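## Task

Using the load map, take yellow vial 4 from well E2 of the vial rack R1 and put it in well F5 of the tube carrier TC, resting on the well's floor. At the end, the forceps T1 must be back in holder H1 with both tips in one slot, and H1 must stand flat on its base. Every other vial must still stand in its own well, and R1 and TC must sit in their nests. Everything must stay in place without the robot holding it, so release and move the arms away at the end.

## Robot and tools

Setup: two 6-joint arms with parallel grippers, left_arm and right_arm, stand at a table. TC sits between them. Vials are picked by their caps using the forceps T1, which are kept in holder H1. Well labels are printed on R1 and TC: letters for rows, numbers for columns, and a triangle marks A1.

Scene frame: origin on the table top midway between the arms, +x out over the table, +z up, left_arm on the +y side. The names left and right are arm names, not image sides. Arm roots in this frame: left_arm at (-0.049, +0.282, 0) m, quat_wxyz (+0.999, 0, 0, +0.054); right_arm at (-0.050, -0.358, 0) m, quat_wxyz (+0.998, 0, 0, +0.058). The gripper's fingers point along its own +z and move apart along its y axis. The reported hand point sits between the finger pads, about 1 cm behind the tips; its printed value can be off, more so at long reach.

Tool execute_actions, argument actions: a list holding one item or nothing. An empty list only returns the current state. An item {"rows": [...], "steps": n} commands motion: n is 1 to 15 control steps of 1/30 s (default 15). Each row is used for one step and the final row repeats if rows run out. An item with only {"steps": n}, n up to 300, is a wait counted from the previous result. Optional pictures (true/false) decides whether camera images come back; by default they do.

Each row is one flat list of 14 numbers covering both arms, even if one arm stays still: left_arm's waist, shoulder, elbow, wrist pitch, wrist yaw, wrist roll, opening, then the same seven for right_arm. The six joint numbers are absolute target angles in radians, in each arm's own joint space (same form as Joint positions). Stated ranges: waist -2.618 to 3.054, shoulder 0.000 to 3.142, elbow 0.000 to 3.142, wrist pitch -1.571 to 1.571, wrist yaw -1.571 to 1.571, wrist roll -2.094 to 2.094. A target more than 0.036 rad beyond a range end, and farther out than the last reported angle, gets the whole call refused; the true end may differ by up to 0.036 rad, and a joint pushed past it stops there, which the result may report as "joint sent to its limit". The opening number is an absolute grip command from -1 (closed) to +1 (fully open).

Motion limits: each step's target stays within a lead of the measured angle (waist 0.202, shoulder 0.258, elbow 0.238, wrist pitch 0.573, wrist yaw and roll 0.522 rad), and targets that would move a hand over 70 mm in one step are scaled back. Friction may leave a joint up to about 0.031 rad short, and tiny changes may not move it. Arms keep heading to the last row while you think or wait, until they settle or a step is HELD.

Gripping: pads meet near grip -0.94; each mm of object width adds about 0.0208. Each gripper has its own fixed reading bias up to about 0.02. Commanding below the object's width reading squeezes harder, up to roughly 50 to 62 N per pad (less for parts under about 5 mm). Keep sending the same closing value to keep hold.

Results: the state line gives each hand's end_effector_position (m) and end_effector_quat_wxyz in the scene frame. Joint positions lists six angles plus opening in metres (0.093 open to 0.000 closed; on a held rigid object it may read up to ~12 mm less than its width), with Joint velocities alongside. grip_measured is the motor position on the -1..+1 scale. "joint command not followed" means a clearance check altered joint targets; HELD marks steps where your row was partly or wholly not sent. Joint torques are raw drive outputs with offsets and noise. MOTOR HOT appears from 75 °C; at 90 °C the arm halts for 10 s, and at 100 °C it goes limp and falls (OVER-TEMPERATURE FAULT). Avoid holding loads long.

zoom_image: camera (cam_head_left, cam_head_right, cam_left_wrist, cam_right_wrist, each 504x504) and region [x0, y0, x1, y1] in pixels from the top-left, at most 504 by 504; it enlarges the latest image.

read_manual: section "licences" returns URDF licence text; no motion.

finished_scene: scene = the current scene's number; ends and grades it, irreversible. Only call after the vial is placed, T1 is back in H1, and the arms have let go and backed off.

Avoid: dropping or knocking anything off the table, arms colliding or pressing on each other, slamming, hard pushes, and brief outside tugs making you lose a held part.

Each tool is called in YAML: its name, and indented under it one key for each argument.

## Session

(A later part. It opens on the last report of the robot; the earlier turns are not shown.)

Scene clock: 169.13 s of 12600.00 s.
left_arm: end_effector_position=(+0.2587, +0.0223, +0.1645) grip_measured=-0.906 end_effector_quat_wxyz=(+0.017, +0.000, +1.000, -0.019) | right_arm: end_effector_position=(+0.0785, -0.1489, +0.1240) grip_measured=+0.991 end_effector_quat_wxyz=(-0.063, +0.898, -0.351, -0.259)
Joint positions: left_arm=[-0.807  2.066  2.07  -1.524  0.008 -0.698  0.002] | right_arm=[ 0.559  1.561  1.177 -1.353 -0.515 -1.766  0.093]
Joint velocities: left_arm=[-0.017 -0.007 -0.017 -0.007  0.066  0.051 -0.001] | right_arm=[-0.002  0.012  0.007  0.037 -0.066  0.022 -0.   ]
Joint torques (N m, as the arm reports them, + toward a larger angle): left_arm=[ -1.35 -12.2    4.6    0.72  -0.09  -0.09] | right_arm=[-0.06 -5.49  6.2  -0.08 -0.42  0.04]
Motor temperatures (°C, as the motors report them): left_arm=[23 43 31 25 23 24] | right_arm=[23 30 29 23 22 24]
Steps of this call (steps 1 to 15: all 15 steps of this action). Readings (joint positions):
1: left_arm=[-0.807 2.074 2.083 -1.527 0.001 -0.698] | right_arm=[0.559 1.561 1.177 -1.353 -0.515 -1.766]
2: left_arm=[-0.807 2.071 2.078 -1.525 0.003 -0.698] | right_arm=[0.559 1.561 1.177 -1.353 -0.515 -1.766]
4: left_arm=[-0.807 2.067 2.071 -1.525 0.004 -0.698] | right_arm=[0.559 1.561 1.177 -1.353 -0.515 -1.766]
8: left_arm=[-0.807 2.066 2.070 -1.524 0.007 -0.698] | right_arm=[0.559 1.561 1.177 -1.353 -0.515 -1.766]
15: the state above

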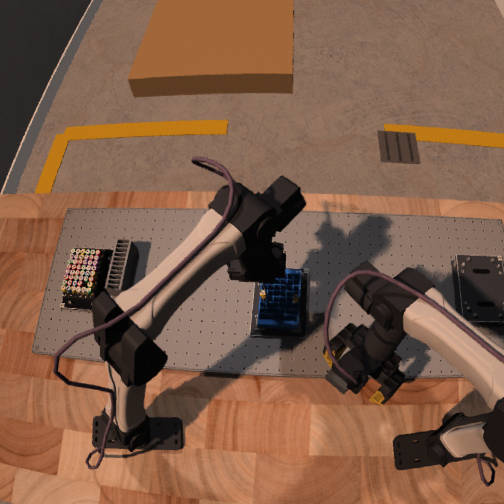

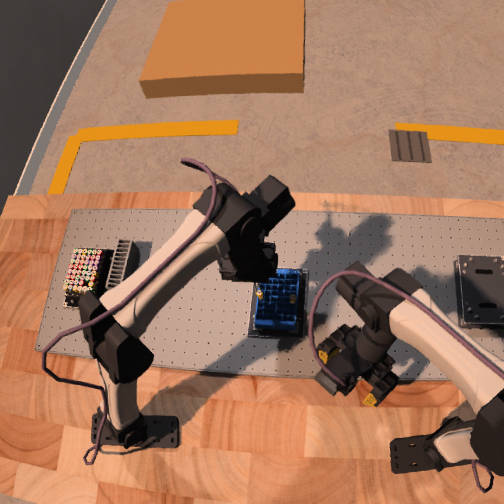

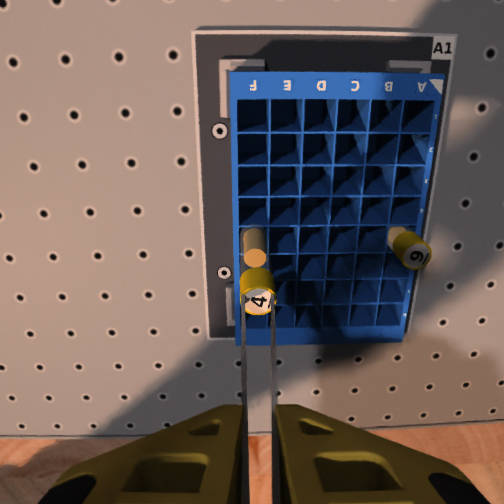

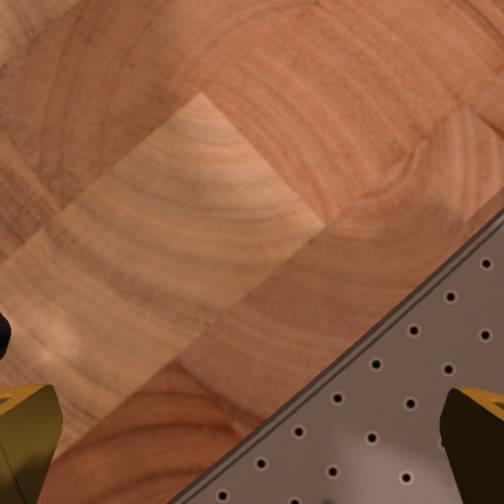

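execute_actions:
  actions:
    - {"rows": [[-0.822,2.07,2.10,-1.535,0,-0.705,-0.92, 0.559,1.561,1.177,-1.353,-0.515,-1.766,1]], "steps": 15}

zoom_image:
  camera: "cam_left_wrist"
  region: [200, 190, 320, 310]

Scene clock: 178.47 s of 12600.00 s.
left_arm: end_effector_position=(+0.2583, +0.0210, +0.1665) grip_measured=-0.906 end_effector_quat_wxyz=(+0.019, +0.003, +1.000, -0.019) | right_arm: end_effector_position=(+0.0785, -0.1489, +0.1240) grip_measured=+0.991 end_effector_quat_wxyz=(-0.063, +0.898, -0.351, -0.259)
Joint positions: left_arm=[-0.812  2.066  2.078 -1.528  0.004 -0.698  0.002] | right_arm=[ 0.559  1.561  1.177 -1.353 -0.515 -1.766  0.093]
Joint velocities: left_arm=[-0.007  0.007  0.002 -0.037  0.007 -0.037 -0.   ] | right_arm=[-0.002  0.017 -0.017 -0.081 -0.007 -0.037 -0.   ]
Joint torques (N m, as the arm reports them, + toward a larger angle): left_arm=[ -1.34 -12.03   9.14   0.33  -0.03  -0.07] | right_arm=[-0.21 -5.64  5.92 -0.09 -0.4  -0.01]
Motor temperatures (°C, as the motors report them): left_arm=[23 43 30 25 23 24] | right_arm=[23 30 29 23 22 24]
Steps of this call (steps 1 to 15: the robot went on to your last target; steps 16 to 90: nothing new was sent; then 5.83 s passed at rest; steps 91 to 105: all 15 steps of this action). Readings (joint positions):
91: left_arm=[-0.808 2.066 2.073 -1.527 0.008 -0.698] | right_arm=[0.559 1.561 1.177 -1.353 -0.515 -1.766]
92: left_arm=[-0.809 2.066 2.076 -1.528 0.008 -0.698] | right_arm=[0.559 1.561 1.177 -1.353 -0.515 -1.766]
94: left_arm=[-0.811 2.066 2.078 -1.528 0.006 -0.698] | right_arm=[0.559 1.561 1.177 -1.353 -0.515 -1.766]
98: left_arm=[-0.812 2.066 2.078 -1.528 0.004 -0.698] | right_arm=[0.559 1.561 1.177 -1.353 -0.515 -1.766]
105: the state above

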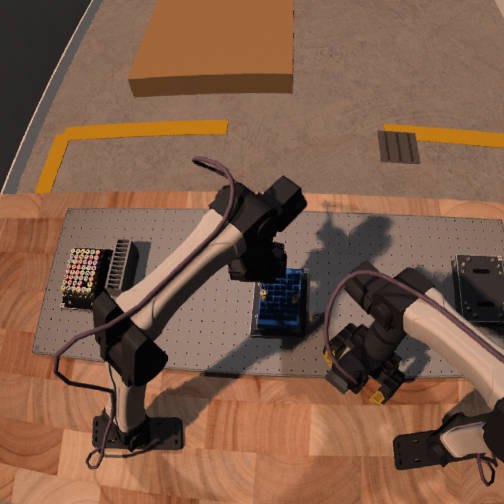

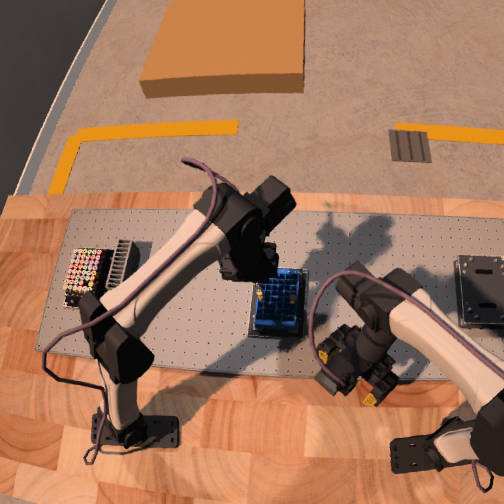

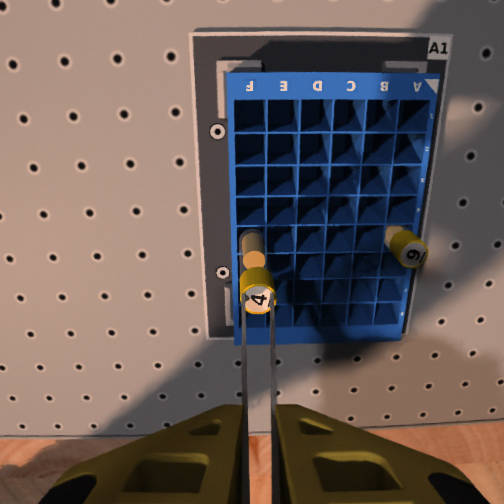

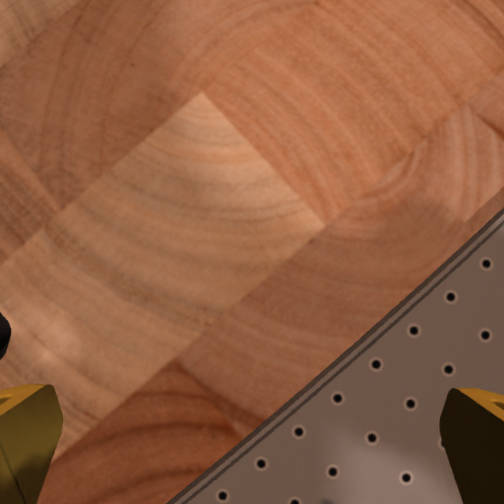

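Region (200, 190, 320, 310) of cam_left_wrist's 504x504 image, scaled by 4.200, with more detail than that image has.

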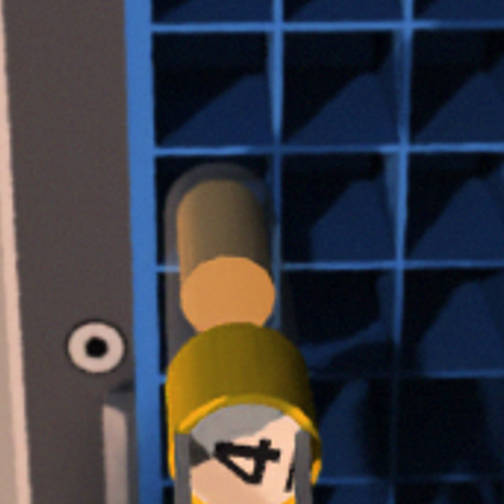

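Looks inside the well now. Descend.

execute_actions:
  actions:
    - {"rows": [[-0.822,2.07,2.04,-1.497,0,-0.705,-0.92, 0.559,1.561,1.177,-1.353,-0.515,-1.766,1]], "steps": 12}
  pictures: false

execute_actions:
  actions:
    - {"rows": [[-0.822,2.07,2.01,-1.472,0,-0.705,-0.92, 0.559,1.561,1.177,-1.353,-0.515,-1.766,1]], "steps": 15}

Scene clock: 181.10 s of 12600.00 s.
left_arm: end_effector_position=(+0.2579, +0.0215, +0.1603) grip_measured=-0.906 end_effector_quat_wxyz=(+0.016, +0.003, +1.000, -0.016) | right_arm: end_effector_position=(+0.0785, -0.1489, +0.1240) grip_measured=+0.991 end_effector_quat_wxyz=(-0.063, +0.898, -0.351, -0.259)
Joint positions: left_arm=[-0.812  2.066  2.053 -1.512  0.004 -0.698  0.002] | right_arm=[ 0.559  1.561  1.177 -1.353 -0.515 -1.766  0.093]
Joint velocities: left_arm=[-0.022 -0.017  0.002  0.022 -0.007 -0.022  0.   ] | right_arm=[-0.002 -0.007 -0.002  0.022  0.007 -0.037  0.   ]
Joint torques (N m, as the arm reports them, + toward a larger angle): left_arm=[ -1.21 -11.97   6.23   0.52  -0.08  -0.05] | right_arm=[ 0.01 -5.53  6.1  -0.1  -0.41 -0.06]
Motor temperatures (°C, as the motors report them): left_arm=[23 43 31 25 23 24] | right_arm=[23 30 29 23 22 24]
Steps of this call (steps 1 to 15: the robot went on to your last target; steps 16 to 67: nothing new was sent; steps 68 to 79: all 12 steps of this action). Readings (joint positions):
68: left_arm=[-0.812 2.066 2.074 -1.525 0.004 -0.698] | right_arm=[0.559 1.561 1.177 -1.353 -0.515 -1.766]
69: left_arm=[-0.812 2.066 2.069 -1.523 0.004 -0.698] | right_arm=[0.559 1.561 1.177 -1.353 -0.515 -1.766]
71: left_arm=[-0.812 2.066 2.057 -1.518 0.004 -0.698] | right_arm=[0.559 1.561 1.177 -1.353 -0.515 -1.766]
75: left_arm=[-0.812 2.066 2.053 -1.514 0.004 -0.698] | right_arm=[0.559 1.561 1.177 -1.353 -0.515 -1.766]
79: the state above

Scene clock: 181.60 s of 12600.00 s.
left_arm: end_effector_position=(+0.2590, +0.0209, +0.1541) grip_measured=-0.906 end_effector_quat_wxyz=(+0.017, +0.003, +1.000, -0.015) | right_arm: end_effector_position=(+0.0785, -0.1489, +0.1240) grip_measured=+0.991 end_effector_quat_wxyz=(-0.063, +0.898, -0.351, -0.259)
Joint positions: left_arm=[-0.812  2.066  2.028 -1.487  0.002 -0.698  0.002] | right_arm=[ 0.559  1.561  1.177 -1.353 -0.515 -1.766  0.093]
Joint velocities: left_arm=[-0.012 -0.002 -0.002  0.051 -0.037 -0.11   0.   ] | right_arm=[-0.002  0.007  0.012  0.051 -0.022 -0.037 -0.001]
Joint torques (N m, as the arm reports them, + toward a larger angle): left_arm=[ -1.3  -12.22   5.76   0.57  -0.01  -0.04] | right_arm=[-0.04 -5.62  6.04 -0.04 -0.36 -0.03]
Motor temperatures (°C, as the motors report them): left_arm=[23 43 31 25 23 24] | right_arm=[23 30 29 23 22 24]
Steps of this call (steps 1 to 15: all 15 steps of this action). Readings (joint positions):
1: left_arm=[-0.812 2.066 2.049 -1.507 0.004 -0.698] | right_arm=[0.559 1.561 1.177 -1.353 -0.515 -1.766]
2: left_arm=[-0.812 2.066 2.042 -1.503 0.004 -0.698] | right_arm=[0.559 1.561 1.177 -1.353 -0.515 -1.766]
4: left_arm=[-0.812 2.066 2.029 -1.494 0.003 -0.698] | right_arm=[0.559 1.561 1.177 -1.353 -0.515 -1.766]
8: left_arm=[-0.812 2.066 2.028 -1.487 0.002 -0.698] | right_arm=[0.559 1.561 1.177 -1.353 -0.515 -1.766]
15: the state above

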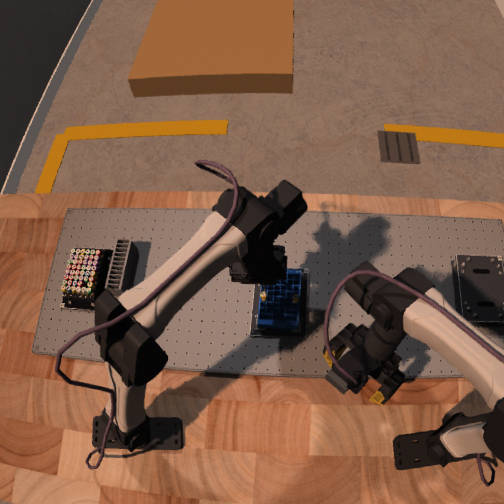

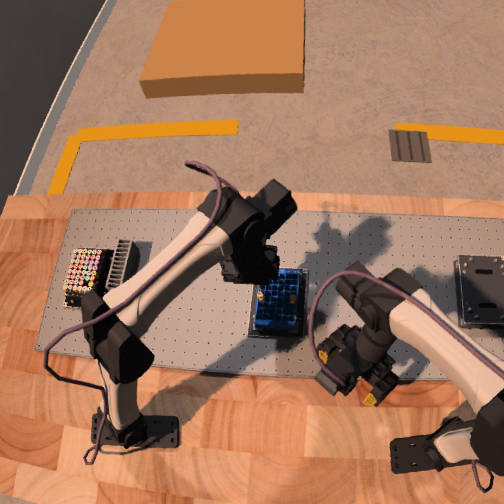

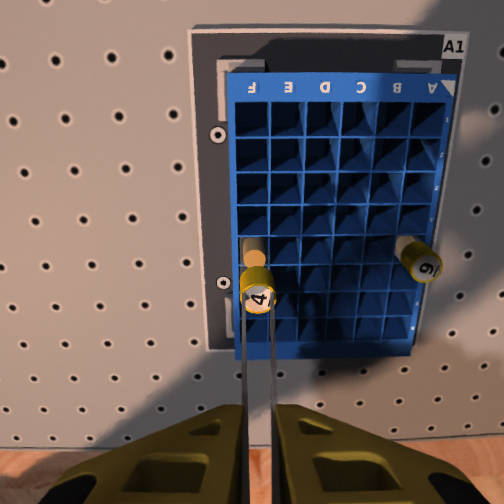

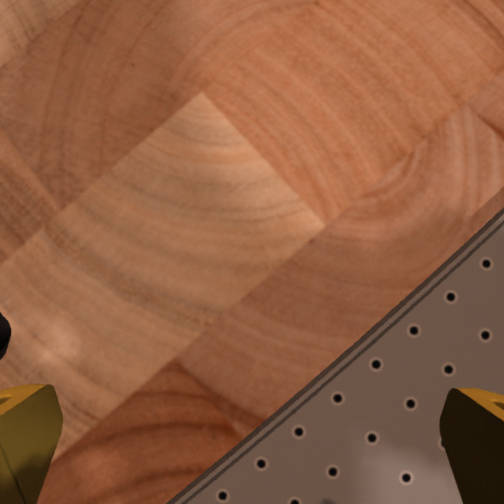

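Going in. Continue, then release.

execute_actions:
  actions:
    - {"rows": [[-0.822,2.07,1.98,-1.445,0,-0.705,-0.92, 0.559,1.561,1.177,-1.353,-0.515,-1.766,1]], "steps": 12}
  pictures: false

execute_actions:
  actions:
    - {"rows": [[-0.822,2.07,1.955,-1.42,0,-0.705,-0.92, 0.559,1.561,1.177,-1.353,-0.515,-1.766,1]], "steps": 12}
  pictures: false

execute_actions:
  actions:
    - {"rows": [[-0.822,2.07,1.955,-1.42,0,-0.705,-0.73, 0.559,1.561,1.177,-1.353,-0.515,-1.766,1]], "steps": 12}
  pictures: false

execute_actions:
  actions:
    - {"rows": [[-0.822,2.07,2.03,-1.49,0,-0.705,-0.73, 0.559,1.561,1.177,-1.353,-0.515,-1.766,1]], "steps": 12}
  pictures: false

execute_actions:
  actions:
    - {"rows": [[-0.822,2.06,2.10,-1.55,0,-0.705,-0.75, 0.559,1.561,1.177,-1.353,-0.515,-1.766,1]], "steps": 15}

Scene clock: 186.00 s of 12600.00 s.
left_arm: end_effector_position=(+0.2601, +0.0207, +0.1465) grip_measured=-0.906 end_effector_quat_wxyz=(+0.017, +0.002, +1.000, -0.013) | right_arm: end_effector_position=(+0.0785, -0.1489, +0.1240) grip_measured=+0.991 end_effector_quat_wxyz=(-0.063, +0.898, -0.351, -0.259)
Joint positions: left_arm=[-0.812  2.066  1.997 -1.458 -0.001 -0.698  0.002] | right_arm=[ 0.559  1.561  1.177 -1.353 -0.515 -1.766  0.093]
Joint velocities: left_arm=[-0.012  0.002  0.017 -0.022  0.066 -0.081  0.   ] | right_arm=[ 0.007 -0.012 -0.012  0.007 -0.007  0.022  0.   ]
Joint torques (N m, as the arm reports them, + toward a larger angle): left_arm=[ -1.21 -12.16   5.99   0.49  -0.01  -0.06] | right_arm=[-0.18 -5.58  5.97 -0.07 -0.39 -0.05]
Motor temperatures (°C, as the motors report them): left_arm=[23 43 31 25 23 24] | right_arm=[23 30 29 23 22 24]
Steps of this call (steps 1 to 15: the robot went on to your last target; steps 16 to 90: nothing new was sent; then 1.00 s passed at rest; steps 91 to 102: all 12 steps of this action). Readings (joint positions):
91: left_arm=[-0.812 2.066 2.022 -1.482 0.002 -0.698] | right_arm=[0.559 1.561 1.177 -1.353 -0.515 -1.766]
92: left_arm=[-0.812 2.066 2.015 -1.477 0.001 -0.698] | right_arm=[0.559 1.561 1.177 -1.353 -0.515 -1.766]
94: left_arm=[-0.812 2.066 2.002 -1.465 -0.000 -0.698] | right_arm=[0.559 1.561 1.177 -1.353 -0.515 -1.766]
98: left_arm=[-0.812 2.066 1.997 -1.459 -0.001 -0.698] | right_arm=[0.559 1.561 1.177 -1.353 -0.515 -1.766]
102: the state above

Scene clock: 186.40 s of 12600.00 s.
left_arm: end_effector_position=(+0.2607, +0.0206, +0.1402) grip_measured=-0.906 end_effector_quat_wxyz=(+0.017, +0.002, +1.000, -0.012) | right_arm: end_effector_position=(+0.0785, -0.1489, +0.1240) grip_measured=+0.991 end_effector_quat_wxyz=(-0.063, +0.898, -0.351, -0.259)
Joint positions: left_arm=[-0.812  2.066  1.971 -1.435 -0.003 -0.698  0.002] | right_arm=[ 0.559  1.561  1.177 -1.353 -0.515 -1.766  0.093]
Joint velocities: left_arm=[-0.017 -0.012 -0.012 -0.051 -0.066 -0.037  0.   ] | right_arm=[-0.002  0.002 -0.002  0.037 -0.022 -0.007 -0.   ]
Joint torques (N m, as the arm reports them, + toward a larger angle): left_arm=[ -1.26 -12.08   6.02   0.53   0.04  -0.05] | right_arm=[-0.23 -5.54  6.27 -0.09 -0.4  -0.02]
Motor temperatures (°C, as the motors report them): left_arm=[23 43 30 25 23 24] | right_arm=[23 30 29 23 22 24]
Steps of this call (steps 1 to 12: all 12 steps of this action). Readings (joint positions):
1: left_arm=[-0.812 2.066 1.992 -1.454 -0.001 -0.698] | right_arm=[0.559 1.561 1.177 -1.353 -0.515 -1.766]
2: left_arm=[-0.812 2.066 1.987 -1.450 -0.002 -0.698] | right_arm=[0.559 1.561 1.177 -1.353 -0.515 -1.766]
4: left_arm=[-0.812 2.066 1.975 -1.439 -0.003 -0.698] | right_arm=[0.559 1.561 1.177 -1.353 -0.515 -1.766]
8: left_arm=[-0.812 2.066 1.971 -1.435 -0.003 -0.698] | right_arm=[0.559 1.561 1.177 -1.353 -0.515 -1.766]
12: the state above

Scene clock: 186.80 s of 12600.00 s.
left_arm: end_effector_position=(+0.2607, +0.0206, +0.1402) grip_measured=-0.730 end_effector_quat_wxyz=(+0.017, +0.002, +1.000, -0.012) | right_arm: end_effector_position=(+0.0785, -0.1489, +0.1240) grip_measured=+0.991 end_effector_quat_wxyz=(-0.063, +0.898, -0.351, -0.259)
Joint positions: left_arm=[-0.812  2.066  1.971 -1.435 -0.003 -0.698  0.01 ] | right_arm=[ 0.559  1.561  1.177 -1.353 -0.515 -1.766  0.093]
Joint velocities: left_arm=[ 0.012  0.007  0.007  0.007 -0.037 -0.007  0.   ] | right_arm=[ 0.022  0.022  0.002 -0.066 -0.037  0.037 -0.001]
Joint torques (N m, as the arm reports them, + toward a larger angle): left_arm=[ -1.36 -12.23   6.04   0.52   0.01  -0.05] | right_arm=[ 0.11 -5.51  6.08 -0.11 -0.42  0.  ]
Motor temperatures (°C, as the motors report them): left_arm=[23 43 30 25 23 24] | right_arm=[23 30 29 23 22 24]
Steps of this call (steps 1 to 12: all 12 steps of this action). Readings (joint positions):
1: left_arm=[-0.812 2.066 1.971 -1.435 -0.003 -0.698] | right_arm=[0.559 1.561 1.177 -1.353 -0.515 -1.766]
2: left_arm=[-0.812 2.066 1.971 -1.435 -0.003 -0.698] | right_arm=[0.559 1.561 1.177 -1.353 -0.515 -1.766]
4: left_arm=[-0.812 2.066 1.971 -1.435 -0.003 -0.698] | right_arm=[0.559 1.561 1.177 -1.353 -0.515 -1.766]
8: left_arm=[-0.812 2.066 1.971 -1.435 -0.003 -0.698] | right_arm=[0.559 1.561 1.177 -1.353 -0.515 -1.766]
12: the state above

Scene clock: 187.20 s of 12600.00 s.
left_arm: end_effector_position=(+0.2597, +0.0215, +0.1477) grip_measured=-0.730 end_effector_quat_wxyz=(+0.015, +0.002, +1.000, -0.011) | right_arm: end_effector_position=(+0.0785, -0.1489, +0.1240) grip_measured=+0.991 end_effector_quat_wxyz=(-0.063, +0.898, -0.351, -0.259)
Joint positions: left_arm=[-0.812  2.071  2.009 -1.472 -0.003 -0.698  0.01 ] | right_arm=[ 0.559  1.561  1.177 -1.353 -0.515 -1.766  0.093]
Joint velocities: left_arm=[-0.002  0.002  0.012  0.037  0.007  0.051  0.   ] | right_arm=[-0.012  0.002 -0.007 -0.007  0.022 -0.007 -0.   ]
Joint torques (N m, as the arm reports them, + toward a larger angle): left_arm=[ -1.2  -12.62   9.3    0.24   0.03  -0.07] | right_arm=[-0.02 -5.59  6.13 -0.07 -0.4   0.01]
Motor temperatures (°C, as the motors report them): left_arm=[23 43 31 25 23 24] | right_arm=[23 30 29 23 22 24]
Steps of this call (steps 1 to 12: all 12 steps of this action). Readings (joint positions):
1: left_arm=[-0.812 2.068 1.978 -1.442 -0.003 -0.698] | right_arm=[0.559 1.561 1.177 -1.353 -0.515 -1.766]
2: left_arm=[-0.812 2.070 1.988 -1.450 -0.003 -0.698] | right_arm=[0.559 1.561 1.177 -1.353 -0.515 -1.766]
4: left_arm=[-0.812 2.071 2.002 -1.460 -0.003 -0.698] | right_arm=[0.559 1.561 1.177 -1.353 -0.515 -1.766]
8: left_arm=[-0.812 2.071 2.009 -1.470 -0.003 -0.698] | right_arm=[0.559 1.561 1.177 -1.353 -0.515 -1.766]
12: the state above

Scene clock: 187.70 s of 12600.00 s.
left_arm: end_effector_position=(+0.2587, +0.0223, +0.1659) grip_measured=-0.747 end_effector_quat_wxyz=(+0.019, +0.002, +1.000, -0.014) | right_arm: end_effector_position=(+0.0785, -0.1489, +0.1240) grip_measured=+0.991 end_effector_quat_wxyz=(-0.063, +0.898, -0.351, -0.259)
Joint positions: left_arm=[-0.812  2.07   2.081 -1.534 -0.003 -0.698  0.009] | right_arm=[ 0.559  1.561  1.177 -1.353 -0.515 -1.766  0.093]
Joint velocities: left_arm=[ 0.017  0.012 -0.017 -0.051 -0.007  0.007 -0.001] | right_arm=[ 0.002  0.017 -0.002 -0.022  0.022  0.051  0.   ]
Joint torques (N m, as the arm reports them, + toward a larger angle): left_arm=[ -1.31 -13.19   8.91   0.26  -0.02  -0.08] | right_arm=[-0.07 -5.66  6.15 -0.11 -0.41 -0.01]
Motor temperatures (°C, as the motors report them): left_arm=[23 43 31 25 23 24] | right_arm=[23 30 29 23 22 24]
Steps of this call (steps 1 to 15: all 15 steps of this action). Readings (joint positions):
1: left_arm=[-0.812 2.073 2.021 -1.484 -0.003 -0.698] | right_arm=[0.559 1.561 1.177 -1.353 -0.515 -1.766]
2: left_arm=[-0.812 2.077 2.040 -1.496 -0.003 -0.698] | right_arm=[0.559 1.561 1.177 -1.353 -0.515 -1.766]
4: left_arm=[-0.812 2.075 2.068 -1.509 -0.003 -0.698] | right_arm=[0.559 1.561 1.177 -1.353 -0.515 -1.766]
8: left_arm=[-0.812 2.070 2.081 -1.526 -0.003 -0.698] | right_arm=[0.559 1.561 1.177 -1.353 -0.515 -1.766]
15: the state above

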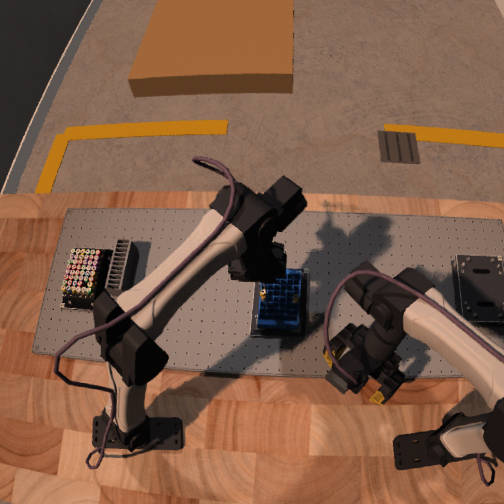

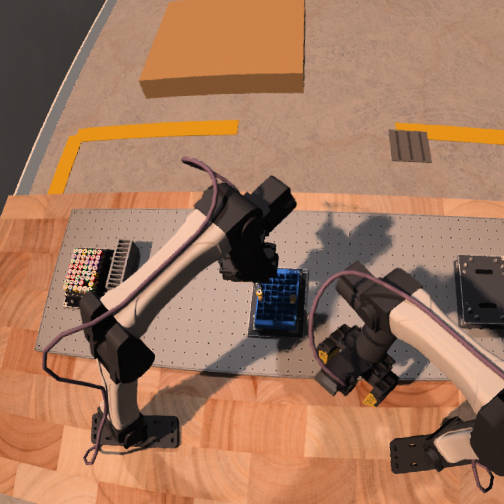

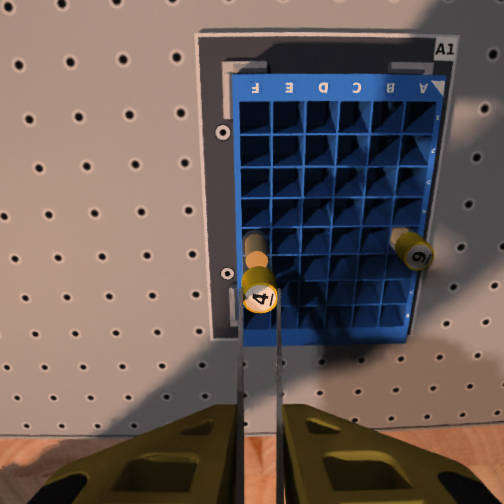

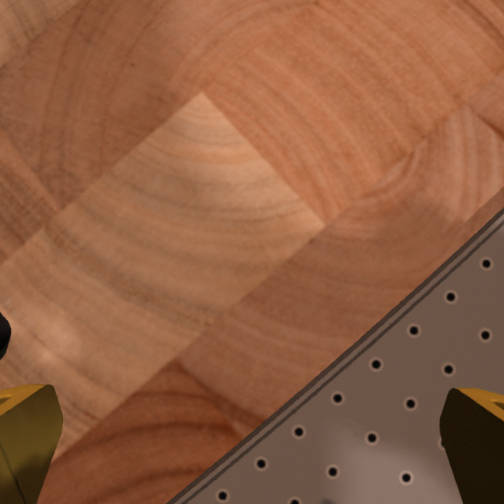

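execute_actions:
  actions:
    - {"rows": [[-0.822,2.07,2.04,-1.50,0,-0.705,-0.85, 0.559,1.561,1.177,-1.353,-0.515,-1.766,1]], "steps": 12}
  pictures: false

execute_actions:
  actions:
    - {"rows": [[-0.822,2.07,2.0,-1.465,0,-0.705,-0.85, 0.559,1.561,1.177,-1.353,-0.515,-1.766,1]], "steps": 12}
  pictures: false

execute_actions:
  actions:
    - {"rows": [[-0.822,2.07,1.96,-1.425,0,-0.705,-0.85, 0.559,1.561,1.177,-1.353,-0.515,-1.766,1]], "steps": 12}
  pictures: false

execute_actions:
  actions:
    - {"rows": [[-0.822,2.07,1.96,-1.425,0,-0.705,-0.695, 0.559,1.561,1.177,-1.353,-0.515,-1.766,1]], "steps": 12}

zoom_image:
  camera: "cam_left_wrist"
  region: [190, 230, 330, 370]

Scene clock: 193.53 s of 12600.00 s.
left_arm: end_effector_position=(+0.2589, +0.0221, +0.1592) grip_measured=-0.841 end_effector_quat_wxyz=(+0.017, +0.002, +1.000, -0.013) | right_arm: end_effector_position=(+0.0785, -0.1489, +0.1240) grip_measured=+0.991 end_effector_quat_wxyz=(-0.063, +0.898, -0.351, -0.259)
Joint positions: left_arm=[-0.812  2.07   2.054 -1.512 -0.003 -0.698  0.005] | right_arm=[ 0.559  1.561  1.177 -1.353 -0.515 -1.766  0.093]
Joint velocities: left_arm=[ 0.017  0.012 -0.022 -0.051 -0.022  0.007 -0.001] | right_arm=[-0.002 -0.012  0.027  0.007 -0.022  0.022 -0.   ]
Joint torques (N m, as the arm reports them, + toward a larger angle): left_arm=[ -1.26 -12.49   6.11   0.5   -0.01  -0.07] | right_arm=[-0.02 -5.4   5.97 -0.14 -0.4  -0.06]
Motor temperatures (°C, as the motors report them): left_arm=[23 44 31 25 23 24] | right_arm=[23 30 29 23 22 24]
Steps of this call (steps 1 to 15: the robot went on to your last target; steps 16 to 90: nothing new was sent; then 2.43 s passed at rest; steps 91 to 102: all 12 steps of this action). Readings (joint positions):
91: left_arm=[-0.812 2.070 2.077 -1.530 -0.003 -0.698] | right_arm=[0.559 1.561 1.177 -1.353 -0.515 -1.766]
92: left_arm=[-0.812 2.070 2.072 -1.527 -0.003 -0.698] | right_arm=[0.559 1.561 1.177 -1.353 -0.515 -1.766]
94: left_arm=[-0.812 2.070 2.058 -1.519 -0.003 -0.698] | right_arm=[0.559 1.561 1.177 -1.353 -0.515 -1.766]
98: left_arm=[-0.812 2.070 2.054 -1.513 -0.003 -0.698] | right_arm=[0.559 1.561 1.177 -1.353 -0.515 -1.766]
102: the state above

Scene clock: 193.93 s of 12600.00 s.
left_arm: end_effector_position=(+0.2597, +0.0214, +0.1500) grip_measured=-0.841 end_effector_quat_wxyz=(+0.016, +0.002, +1.000, -0.012) | right_arm: end_effector_position=(+0.0785, -0.1489, +0.1240) grip_measured=+0.991 end_effector_quat_wxyz=(-0.063, +0.898, -0.351, -0.259)
Joint positions: left_arm=[-0.812  2.069  2.016 -1.477 -0.003 -0.698  0.005] | right_arm=[ 0.559  1.561  1.177 -1.353 -0.515 -1.766  0.093]
Joint velocities: left_arm=[ 0.007  0.007 -0.007 -0.066 -0.022 -0.051  0.   ] | right_arm=[-0.002 -0.012 -0.002 -0.022  0.022 -0.007 -0.001]
Joint torques (N m, as the arm reports them, + toward a larger angle): left_arm=[ -1.09 -12.44   5.95   0.52   0.02  -0.02] | right_arm=[ 0.01 -5.52  6.1  -0.06 -0.35 -0.03]
Motor temperatures (°C, as the motors report them): left_arm=[23 44 31 25 23 24] | right_arm=[23 30 29 23 22 24]
Steps of this call (steps 1 to 12: all 12 steps of this action). Readings (joint positions):
1: left_arm=[-0.812 2.070 2.047 -1.506 -0.003 -0.698] | right_arm=[0.559 1.561 1.177 -1.353 -0.515 -1.766]
2: left_arm=[-0.812 2.069 2.038 -1.499 -0.003 -0.698] | right_arm=[0.559 1.561 1.177 -1.353 -0.515 -1.766]
4: left_arm=[-0.812 2.069 2.021 -1.487 -0.003 -0.698] | right_arm=[0.559 1.561 1.177 -1.353 -0.515 -1.766]
8: left_arm=[-0.812 2.069 2.017 -1.478 -0.003 -0.698] | right_arm=[0.559 1.561 1.177 -1.353 -0.515 -1.766]
12: the state above

Scene clock: 194.33 s of 12600.00 s.
left_arm: end_effector_position=(+0.2605, +0.0208, +0.1409) grip_measured=-0.841 end_effector_quat_wxyz=(+0.016, +0.002, +1.000, -0.011) | right_arm: end_effector_position=(+0.0785, -0.1489, +0.1240) grip_measured=+0.991 end_effector_quat_wxyz=(-0.063, +0.898, -0.351, -0.259)
Joint positions: left_arm=[-0.812  2.068  1.977 -1.441 -0.003 -0.698  0.005] | right_arm=[ 0.559  1.561  1.177 -1.353 -0.515 -1.766  0.093]
Joint velocities: left_arm=[-0.012  0.022 -0.022 -0.037  0.022 -0.007 -0.   ] | right_arm=[ 0.012 -0.022  0.002  0.022 -0.037  0.051 -0.001]
Joint torques (N m, as the arm reports them, + toward a larger angle): left_arm=[ -1.17 -12.45   6.01   0.53   0.02  -0.07] | right_arm=[-0.34 -5.51  6.01 -0.07 -0.39 -0.02]
Motor temperatures (°C, as the motors report them): left_arm=[23 44 31 25 23 24] | right_arm=[23 30 29 23 22 24]
Steps of this call (steps 1 to 12: all 12 steps of this action). Readings (joint positions):
1: left_arm=[-0.812 2.068 2.008 -1.470 -0.003 -0.698] | right_arm=[0.559 1.561 1.177 -1.353 -0.515 -1.766]
2: left_arm=[-0.812 2.068 1.999 -1.462 -0.003 -0.698] | right_arm=[0.559 1.561 1.177 -1.353 -0.515 -1.766]
4: left_arm=[-0.812 2.068 1.982 -1.447 -0.003 -0.698] | right_arm=[0.559 1.561 1.177 -1.353 -0.515 -1.766]
8: left_arm=[-0.812 2.068 1.977 -1.441 -0.003 -0.698] | right_arm=[0.559 1.561 1.177 -1.353 -0.515 -1.766]
12: the state above

Scene clock: 194.73 s of 12600.00 s.
left_arm: end_effector_position=(+0.2607, +0.0206, +0.1409) grip_measured=-0.696 end_effector_quat_wxyz=(+0.016, +0.002, +1.000, -0.012) | right_arm: end_effector_position=(+0.0785, -0.1489, +0.1240) grip_measured=+0.991 end_effector_quat_wxyz=(-0.063, +0.898, -0.351, -0.259)
Joint positions: left_arm=[-0.812  2.068  1.977 -1.44  -0.003 -0.698  0.012] | right_arm=[ 0.559  1.561  1.177 -1.353 -0.515 -1.766  0.093]
Joint velocities: left_arm=[-0.007  0.007  0.012  0.051 -0.007  0.037  0.   ] | right_arm=[ 0.002 -0.012 -0.002  0.007 -0.022 -0.051 -0.001]
Joint torques (N m, as the arm reports them, + toward a larger angle): left_arm=[ -1.51 -12.32   5.91   0.51   0.01  -0.03] | right_arm=[-0.09 -5.46  6.21 -0.08 -0.37  0.01]
Motor temperatures (°C, as the motors report them): left_arm=[23 44 31 25 23 24] | right_arm=[23 30 29 23 22 24]
Steps of this call (steps 1 to 12: all 12 steps of this action). Readings (joint positions):
1: left_arm=[-0.812 2.068 1.977 -1.440 -0.003 -0.698] | right_arm=[0.559 1.561 1.177 -1.353 -0.515 -1.766]
2: left_arm=[-0.812 2.068 1.977 -1.440 -0.003 -0.698] | right_arm=[0.559 1.561 1.177 -1.353 -0.515 -1.766]
4: left_arm=[-0.812 2.068 1.977 -1.440 -0.003 -0.698] | right_arm=[0.559 1.561 1.177 -1.353 -0.515 -1.766]
8: left_arm=[-0.812 2.068 1.977 -1.440 -0.003 -0.698] | right_arm=[0.559 1.561 1.177 -1.353 -0.515 -1.766]
12: the state above

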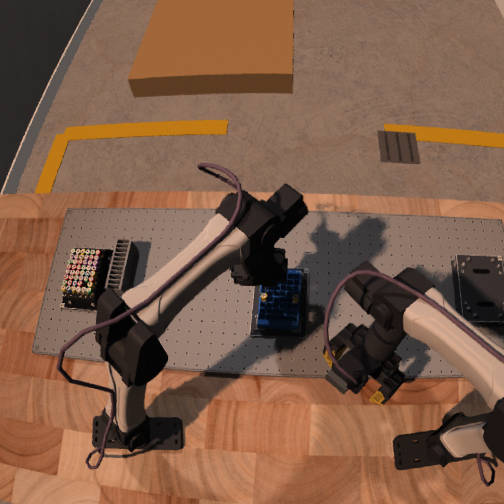

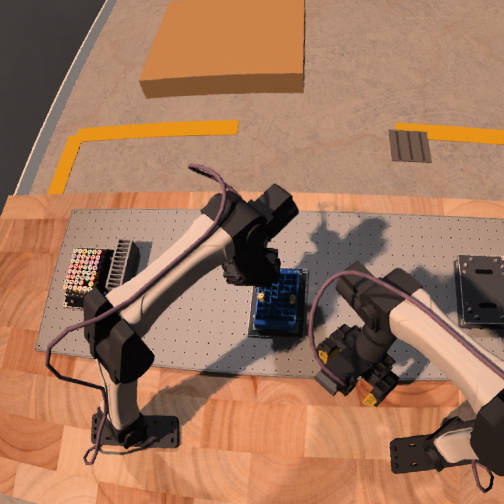

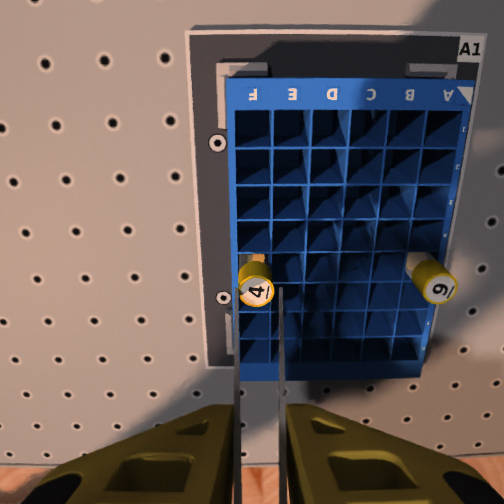

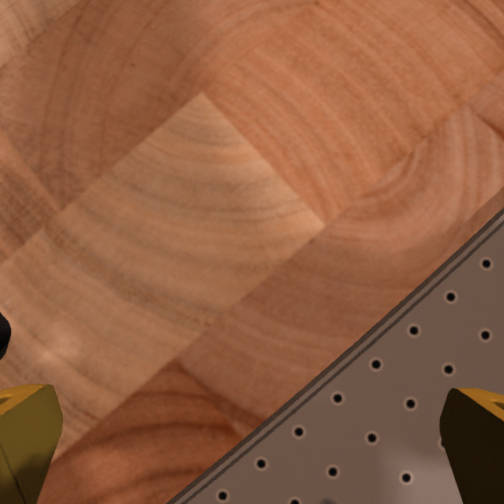

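Region (190, 230, 330, 370) of cam_left_wrist's 504x504 image, scaled by 3.600, with more detail than that image has.

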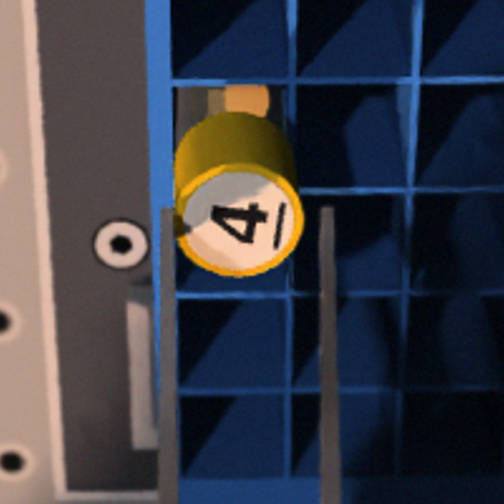

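Released. Lift, then tighten and swing back to the holder.

execute_actions:
  actions:
    - {"rows": [[-0.822,2.07,2.05,-1.51,0,-0.705,-0.695, 0.559,1.561,1.177,-1.353,-0.515,-1.766,1]], "steps": 15}
  pictures: false

execute_actions:
  actions:
    - {"rows": [[-0.822,2.06,2.10,-1.55,0,-0.705,-0.76, 0.559,1.561,1.177,-1.353,-0.515,-1.766,1]], "steps": 12}

execute_actions:
  actions:
    - {"rows": [[-0.35,2.06,2.10,-1.55,0,-0.25,-0.76, 0.559,1.561,1.177,-1.353,-0.515,-1.766,1]], "steps": 15}
  pictures: false

execute_actions:
  actions:
    - {"rows": [[0.083,2.06,2.10,-1.55,0,0.195,-0.76, 0.559,1.561,1.177,-1.353,-0.515,-1.766,1]], "steps": 15}
  pictures: false

execute_actions:
  actions:
    - {"rows": [[0.083,2.065,2.0,-1.50,0,0.195,-0.76, 0.559,1.561,1.177,-1.353,-0.515,-1.766,1]], "steps": 15}
  pictures: false

execute_actions:
  actions:
    - {"steps": 15}

Scene clock: 200.67 s of 12600.00 s.
left_arm: end_effector_position=(+0.2588, +0.0222, +0.1518) grip_measured=-0.696 end_effector_quat_wxyz=(+0.013, +0.002, +1.000, -0.009) | right_arm: end_effector_position=(+0.0785, -0.1489, +0.1240) grip_measured=+0.991 end_effector_quat_wxyz=(-0.063, +0.898, -0.351, -0.259)
Joint positions: left_arm=[-0.812  2.074  2.031 -1.495 -0.003 -0.698  0.012] | right_arm=[ 0.559  1.561  1.177 -1.353 -0.515 -1.766  0.093]
Joint velocities: left_arm=[-0.012 -0.012  0.012 -0.051 -0.022  0.022 -0.001] | right_arm=[ 0.002 -0.007  0.017 -0.051 -0.022 -0.066  0.001]
Joint torques (N m, as the arm reports them, + toward a larger angle): left_arm=[ -1.37 -12.81   9.01   0.28   0.01  -0.04] | right_arm=[-0.2  -5.62  6.03 -0.07 -0.41  0.  ]
Motor temperatures (°C, as the motors report them): left_arm=[23 44 31 25 23 24] | right_arm=[23 30 30 23 22 24]
Steps of this call (steps 1 to 15: the robot went on to your last target; steps 16 to 90: nothing new was sent; then 2.43 s passed at rest; steps 91 to 105: all 15 steps of this action). Readings (joint positions):
91: left_arm=[-0.812 2.070 1.986 -1.449 -0.003 -0.698] | right_arm=[0.559 1.561 1.177 -1.353 -0.515 -1.766]
92: left_arm=[-0.812 2.074 2.000 -1.461 -0.003 -0.698] | right_arm=[0.559 1.561 1.177 -1.353 -0.515 -1.766]
94: left_arm=[-0.812 2.074 2.020 -1.473 -0.003 -0.698] | right_arm=[0.559 1.561 1.177 -1.353 -0.515 -1.766]
98: left_arm=[-0.812 2.074 2.031 -1.485 -0.003 -0.698] | right_arm=[0.559 1.561 1.177 -1.353 -0.515 -1.766]
105: the state above

Scene clock: 201.07 s of 12600.00 s.
left_arm: end_effector_position=(+0.2586, +0.0224, +0.1649) grip_measured=-0.758 end_effector_quat_wxyz=(+0.018, +0.002, +1.000, -0.013) | right_arm: end_effector_position=(+0.0785, -0.1489, +0.1240) grip_measured=+0.991 end_effector_quat_wxyz=(-0.063, +0.898, -0.351, -0.259)
Joint positions: left_arm=[-0.812  2.072  2.081 -1.534 -0.003 -0.698  0.009] | right_arm=[ 0.559  1.561  1.177 -1.353 -0.515 -1.766  0.093]
Joint velocities: left_arm=[-0.017  0.007 -0.012 -0.081  0.022 -0.007 -0.001] | right_arm=[-0.002 -0.012 -0.007 -0.022 -0.051 -0.051  0.   ]
Joint torques (N m, as the arm reports them, + toward a larger angle): left_arm=[ -1.27 -13.51   8.94   0.29   0.01  -0.03] | right_arm=[-0.04 -5.51  6.02  0.01 -0.4  -0.03]
Motor temperatures (°C, as the motors report them): left_arm=[23 44 31 25 23 24] | right_arm=[23 30 30 23 22 24]
Steps of this call (steps 1 to 12: all 12 steps of this action). Readings (joint positions):
1: left_arm=[-0.812 2.075 2.039 -1.503 -0.003 -0.698] | right_arm=[0.559 1.561 1.177 -1.353 -0.515 -1.766]
2: left_arm=[-0.812 2.076 2.050 -1.511 -0.003 -0.698] | right_arm=[0.559 1.561 1.177 -1.353 -0.515 -1.766]
4: left_arm=[-0.812 2.075 2.071 -1.520 -0.003 -0.698] | right_arm=[0.559 1.561 1.177 -1.353 -0.515 -1.766]
8: left_arm=[-0.812 2.072 2.081 -1.528 -0.003 -0.698] | right_arm=[0.559 1.561 1.177 -1.353 -0.515 -1.766]
12: the state above

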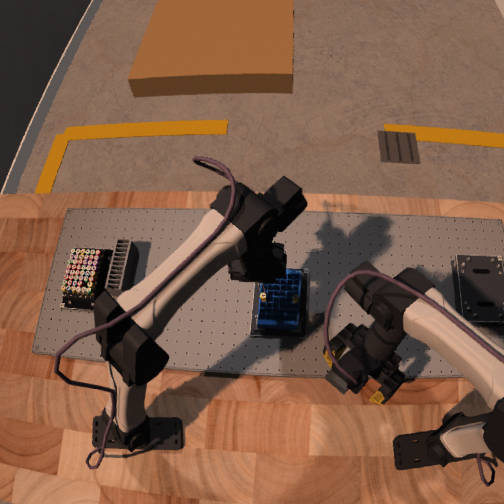

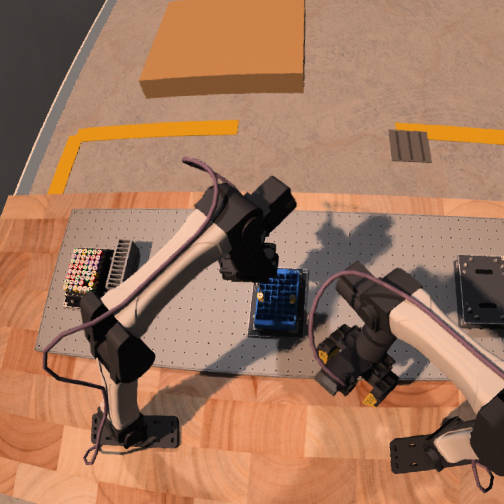

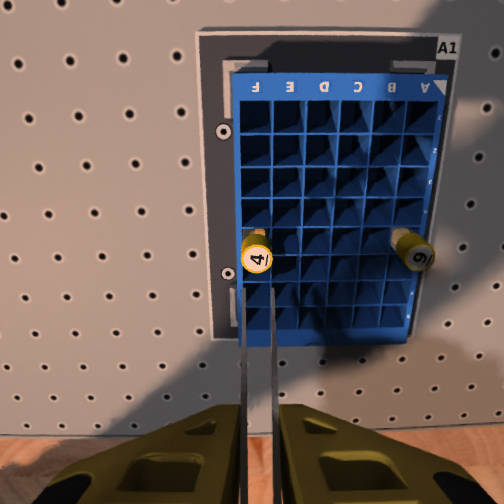

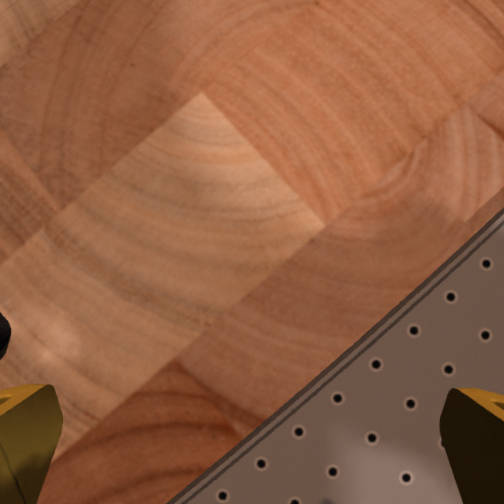

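Scene clock: 201.57 s of 12600.00 s.
left_arm: end_effector_position=(+0.3439, +0.1958, +0.1649) grip_measured=-0.758 end_effector_quat_wxyz=(+0.022, -0.028, +0.999, +0.001) | right_arm: end_effector_position=(+0.0785, -0.1489, +0.1240) grip_measured=+0.991 end_effector_quat_wxyz=(-0.063, +0.898, -0.351, -0.259)
Joint positions: left_arm=[-0.331  2.072  2.081 -1.536 -0.013 -0.278  0.009] | right_arm=[ 0.559  1.561  1.177 -1.353 -0.515 -1.766  0.093]
Joint velocities: left_arm=[-0.247  0.012 -0.017 -0.022  0.051  0.198  0.002] | right_arm=[-0.002  0.012  0.007 -0.066 -0.022 -0.007 -0.   ]
Joint torques (N m, as the arm reports them, + toward a larger angle): left_arm=[ -1.16 -13.34   8.94   0.29   0.05   0.11] | right_arm=[-0.04 -5.46  5.99 -0.06 -0.4  -0.05]
Motor temperatures (°C, as the motors report them): left_arm=[23 44 31 25 23 24] | right_arm=[23 30 30 23 22 24]
Steps of this call (steps 1 to 15: all 15 steps of this action). Readings (joint positions):
1: left_arm=[-0.796 2.072 2.081 -1.535 0.006 -0.637] | right_arm=[0.559 1.561 1.177 -1.353 -0.515 -1.766]
2: left_arm=[-0.764 2.072 2.081 -1.535 0.014 -0.570] | right_arm=[0.559 1.561 1.177 -1.353 -0.515 -1.766]
4: left_arm=[-0.662 2.072 2.081 -1.535 0.016 -0.471] | right_arm=[0.559 1.561 1.177 -1.353 -0.515 -1.766]
8: left_arm=[-0.419 2.072 2.081 -1.535 0.009 -0.354] | right_arm=[0.559 1.561 1.177 -1.353 -0.515 -1.766]
15: the state above

Scene clock: 202.07 s of 12600.00 s.
left_arm: end_effector_position=(+0.3442, +0.3667, +0.1649) grip_measured=-0.758 end_effector_quat_wxyz=(+0.020, -0.021, +1.000, +0.009) | right_arm: end_effector_position=(+0.0785, -0.1489, +0.1240) grip_measured=+0.991 end_effector_quat_wxyz=(-0.063, +0.898, -0.351, -0.259)
Joint positions: left_arm=[ 0.099  2.072  2.081 -1.536 -0.011  0.166  0.009] | right_arm=[ 0.559  1.561  1.177 -1.353 -0.515 -1.766  0.093]
Joint velocities: left_arm=[-0.217 -0.002  0.002 -0.066 -0.007  0.154 -0.   ] | right_arm=[-0.007 -0.002  0.002  0.022  0.007  0.022 -0.002]
Joint torques (N m, as the arm reports them, + toward a larger angle): left_arm=[ -0.5  -13.4    8.84   0.31   0.11   0.04] | right_arm=[ 0.05 -5.52  6.07 -0.04 -0.36 -0.03]
Motor temperatures (°C, as the motors report them): left_arm=[23 44 31 25 23 24] | right_arm=[23 30 30 23 22 24]
Steps of this call (steps 1 to 15: all 15 steps of this action). Readings (joint positions):
1: left_arm=[-0.320 2.072 2.081 -1.536 -0.001 -0.212] | right_arm=[0.559 1.561 1.177 -1.353 -0.515 -1.766]
2: left_arm=[-0.292 2.072 2.081 -1.536 0.011 -0.140] | right_arm=[0.559 1.561 1.177 -1.353 -0.515 -1.766]
4: left_arm=[-0.192 2.072 2.081 -1.536 0.014 -0.036] | right_arm=[0.559 1.561 1.177 -1.353 -0.515 -1.766]
8: left_arm=[0.043 2.072 2.081 -1.536 0.006 0.088] | right_arm=[0.559 1.561 1.177 -1.353 -0.515 -1.766]
15: the state above

Scene clock: 202.57 s of 12600.00 s.
left_arm: end_effector_position=(+0.3373, +0.3594, +0.1481) grip_measured=-0.758 end_effector_quat_wxyz=(-0.002, -0.004, +1.000, +0.003) | right_arm: end_effector_position=(+0.0785, -0.1489, +0.1240) grip_measured=+0.991 end_effector_quat_wxyz=(-0.063, +0.898, -0.351, -0.259)
Joint positions: left_arm=[ 0.086  2.07   2.01  -1.515 -0.006  0.187  0.009] | right_arm=[ 0.559  1.561  1.177 -1.353 -0.515 -1.766  0.093]
Joint velocities: left_arm=[-0.002 -0.012 -0.017  0.095 -0.037  0.037 -0.001] | right_arm=[-0.007  0.002 -0.002 -0.022  0.022 -0.022  0.002]
Joint torques (N m, as the arm reports them, + toward a larger angle): left_arm=[ -0.82 -12.89   6.54   0.42   0.11   0.09] | right_arm=[-0.2  -5.52  6.06 -0.13 -0.42  0.01]
Motor temperatures (°C, as the motors report them): left_arm=[23 44 31 25 23 24] | right_arm=[23 30 30 23 22 24]
Steps of this call (steps 1 to 15: all 15 steps of this action). Readings (joint positions):
1: left_arm=[0.093 2.070 2.070 -1.529 -0.009 0.171] | right_arm=[0.559 1.561 1.177 -1.353 -0.515 -1.766]
2: left_arm=[0.088 2.066 2.052 -1.522 -0.008 0.174] | right_arm=[0.559 1.561 1.177 -1.353 -0.515 -1.766]
4: left_arm=[0.086 2.067 2.024 -1.521 -0.006 0.179] | right_arm=[0.559 1.561 1.177 -1.353 -0.515 -1.766]
8: left_arm=[0.086 2.070 2.010 -1.520 -0.006 0.184] | right_arm=[0.559 1.561 1.177 -1.353 -0.515 -1.766]
15: the state above

Scene clock: 203.07 s of 12600.00 s.
left_arm: end_effector_position=(+0.3375, +0.3595, +0.1481) grip_measured=-0.758 end_effector_quat_wxyz=(-0.002, -0.004, +1.000, +0.003) | right_arm: end_effector_position=(+0.0785, -0.1489, +0.1240) grip_measured=+0.991 end_effector_quat_wxyz=(-0.063, +0.898, -0.351, -0.259)
Joint positions: left_arm=[ 0.086  2.07   2.01  -1.514 -0.006  0.188  0.009] | right_arm=[ 0.559  1.561  1.177 -1.353 -0.515 -1.766  0.093]
Joint velocities: left_arm=[ 0.002 -0.007  0.017 -0.007 -0.066  0.022 -0.001] | right_arm=[ 0.002 -0.007  0.002 -0.007 -0.037  0.007 -0.001]
Joint torques (N m, as the arm reports them, + toward a larger angle): left_arm=[ -0.77 -12.92   6.48   0.46   0.06   0.06] | right_arm=[-0.1  -5.47  6.05 -0.11 -0.4  -0.05]
Motor temperatures (°C, as the motors report them): left_arm=[23 44 31 25 23 24] | right_arm=[23 30 30 23 22 24]
Steps of this call (steps 1 to 15: the robot went on to your last target). Readings (joint positions):
1: left_arm=[0.086 2.070 2.010 -1.515 -0.006 0.187] | right_arm=[0.559 1.561 1.177 -1.353 -0.515 -1.766]
2: left_arm=[0.086 2.070 2.010 -1.514 -0.006 0.187] | right_arm=[0.559 1.561 1.177 -1.353 -0.515 -1.766]
4: left_arm=[0.086 2.070 2.010 -1.514 -0.006 0.187] | right_arm=[0.559 1.561 1.177 -1.353 -0.515 -1.766]
8: left_arm=[0.086 2.070 2.010 -1.514 -0.006 0.188] | right_arm=[0.559 1.561 1.177 -1.353 -0.515 -1.766]
15: the state above
All arms were judged still, so your last target was given up. Only a new action makes them travel on or press farther. Fingers that are still opening or closing keep moving.

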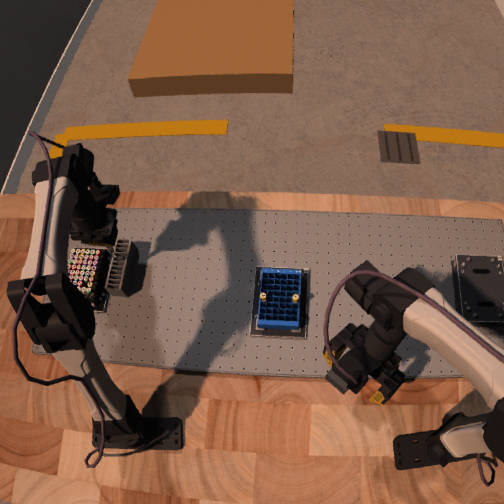

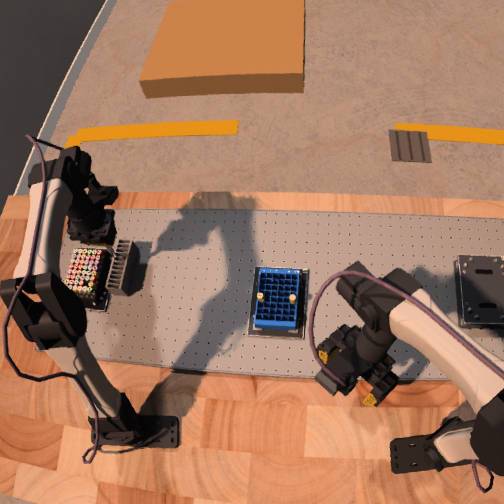

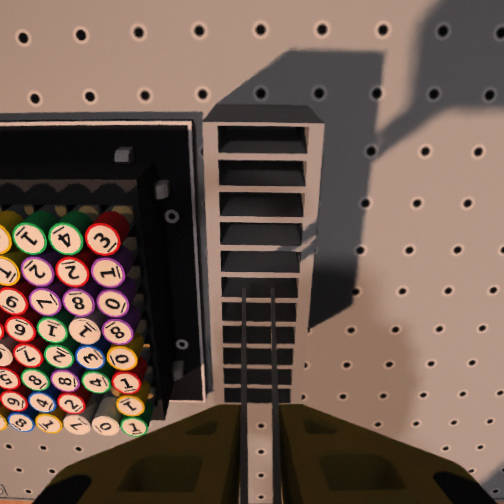

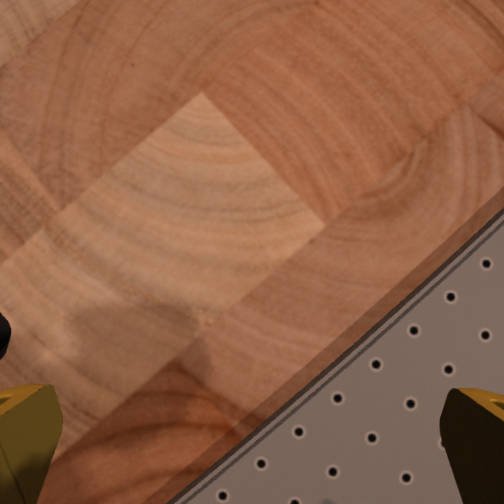

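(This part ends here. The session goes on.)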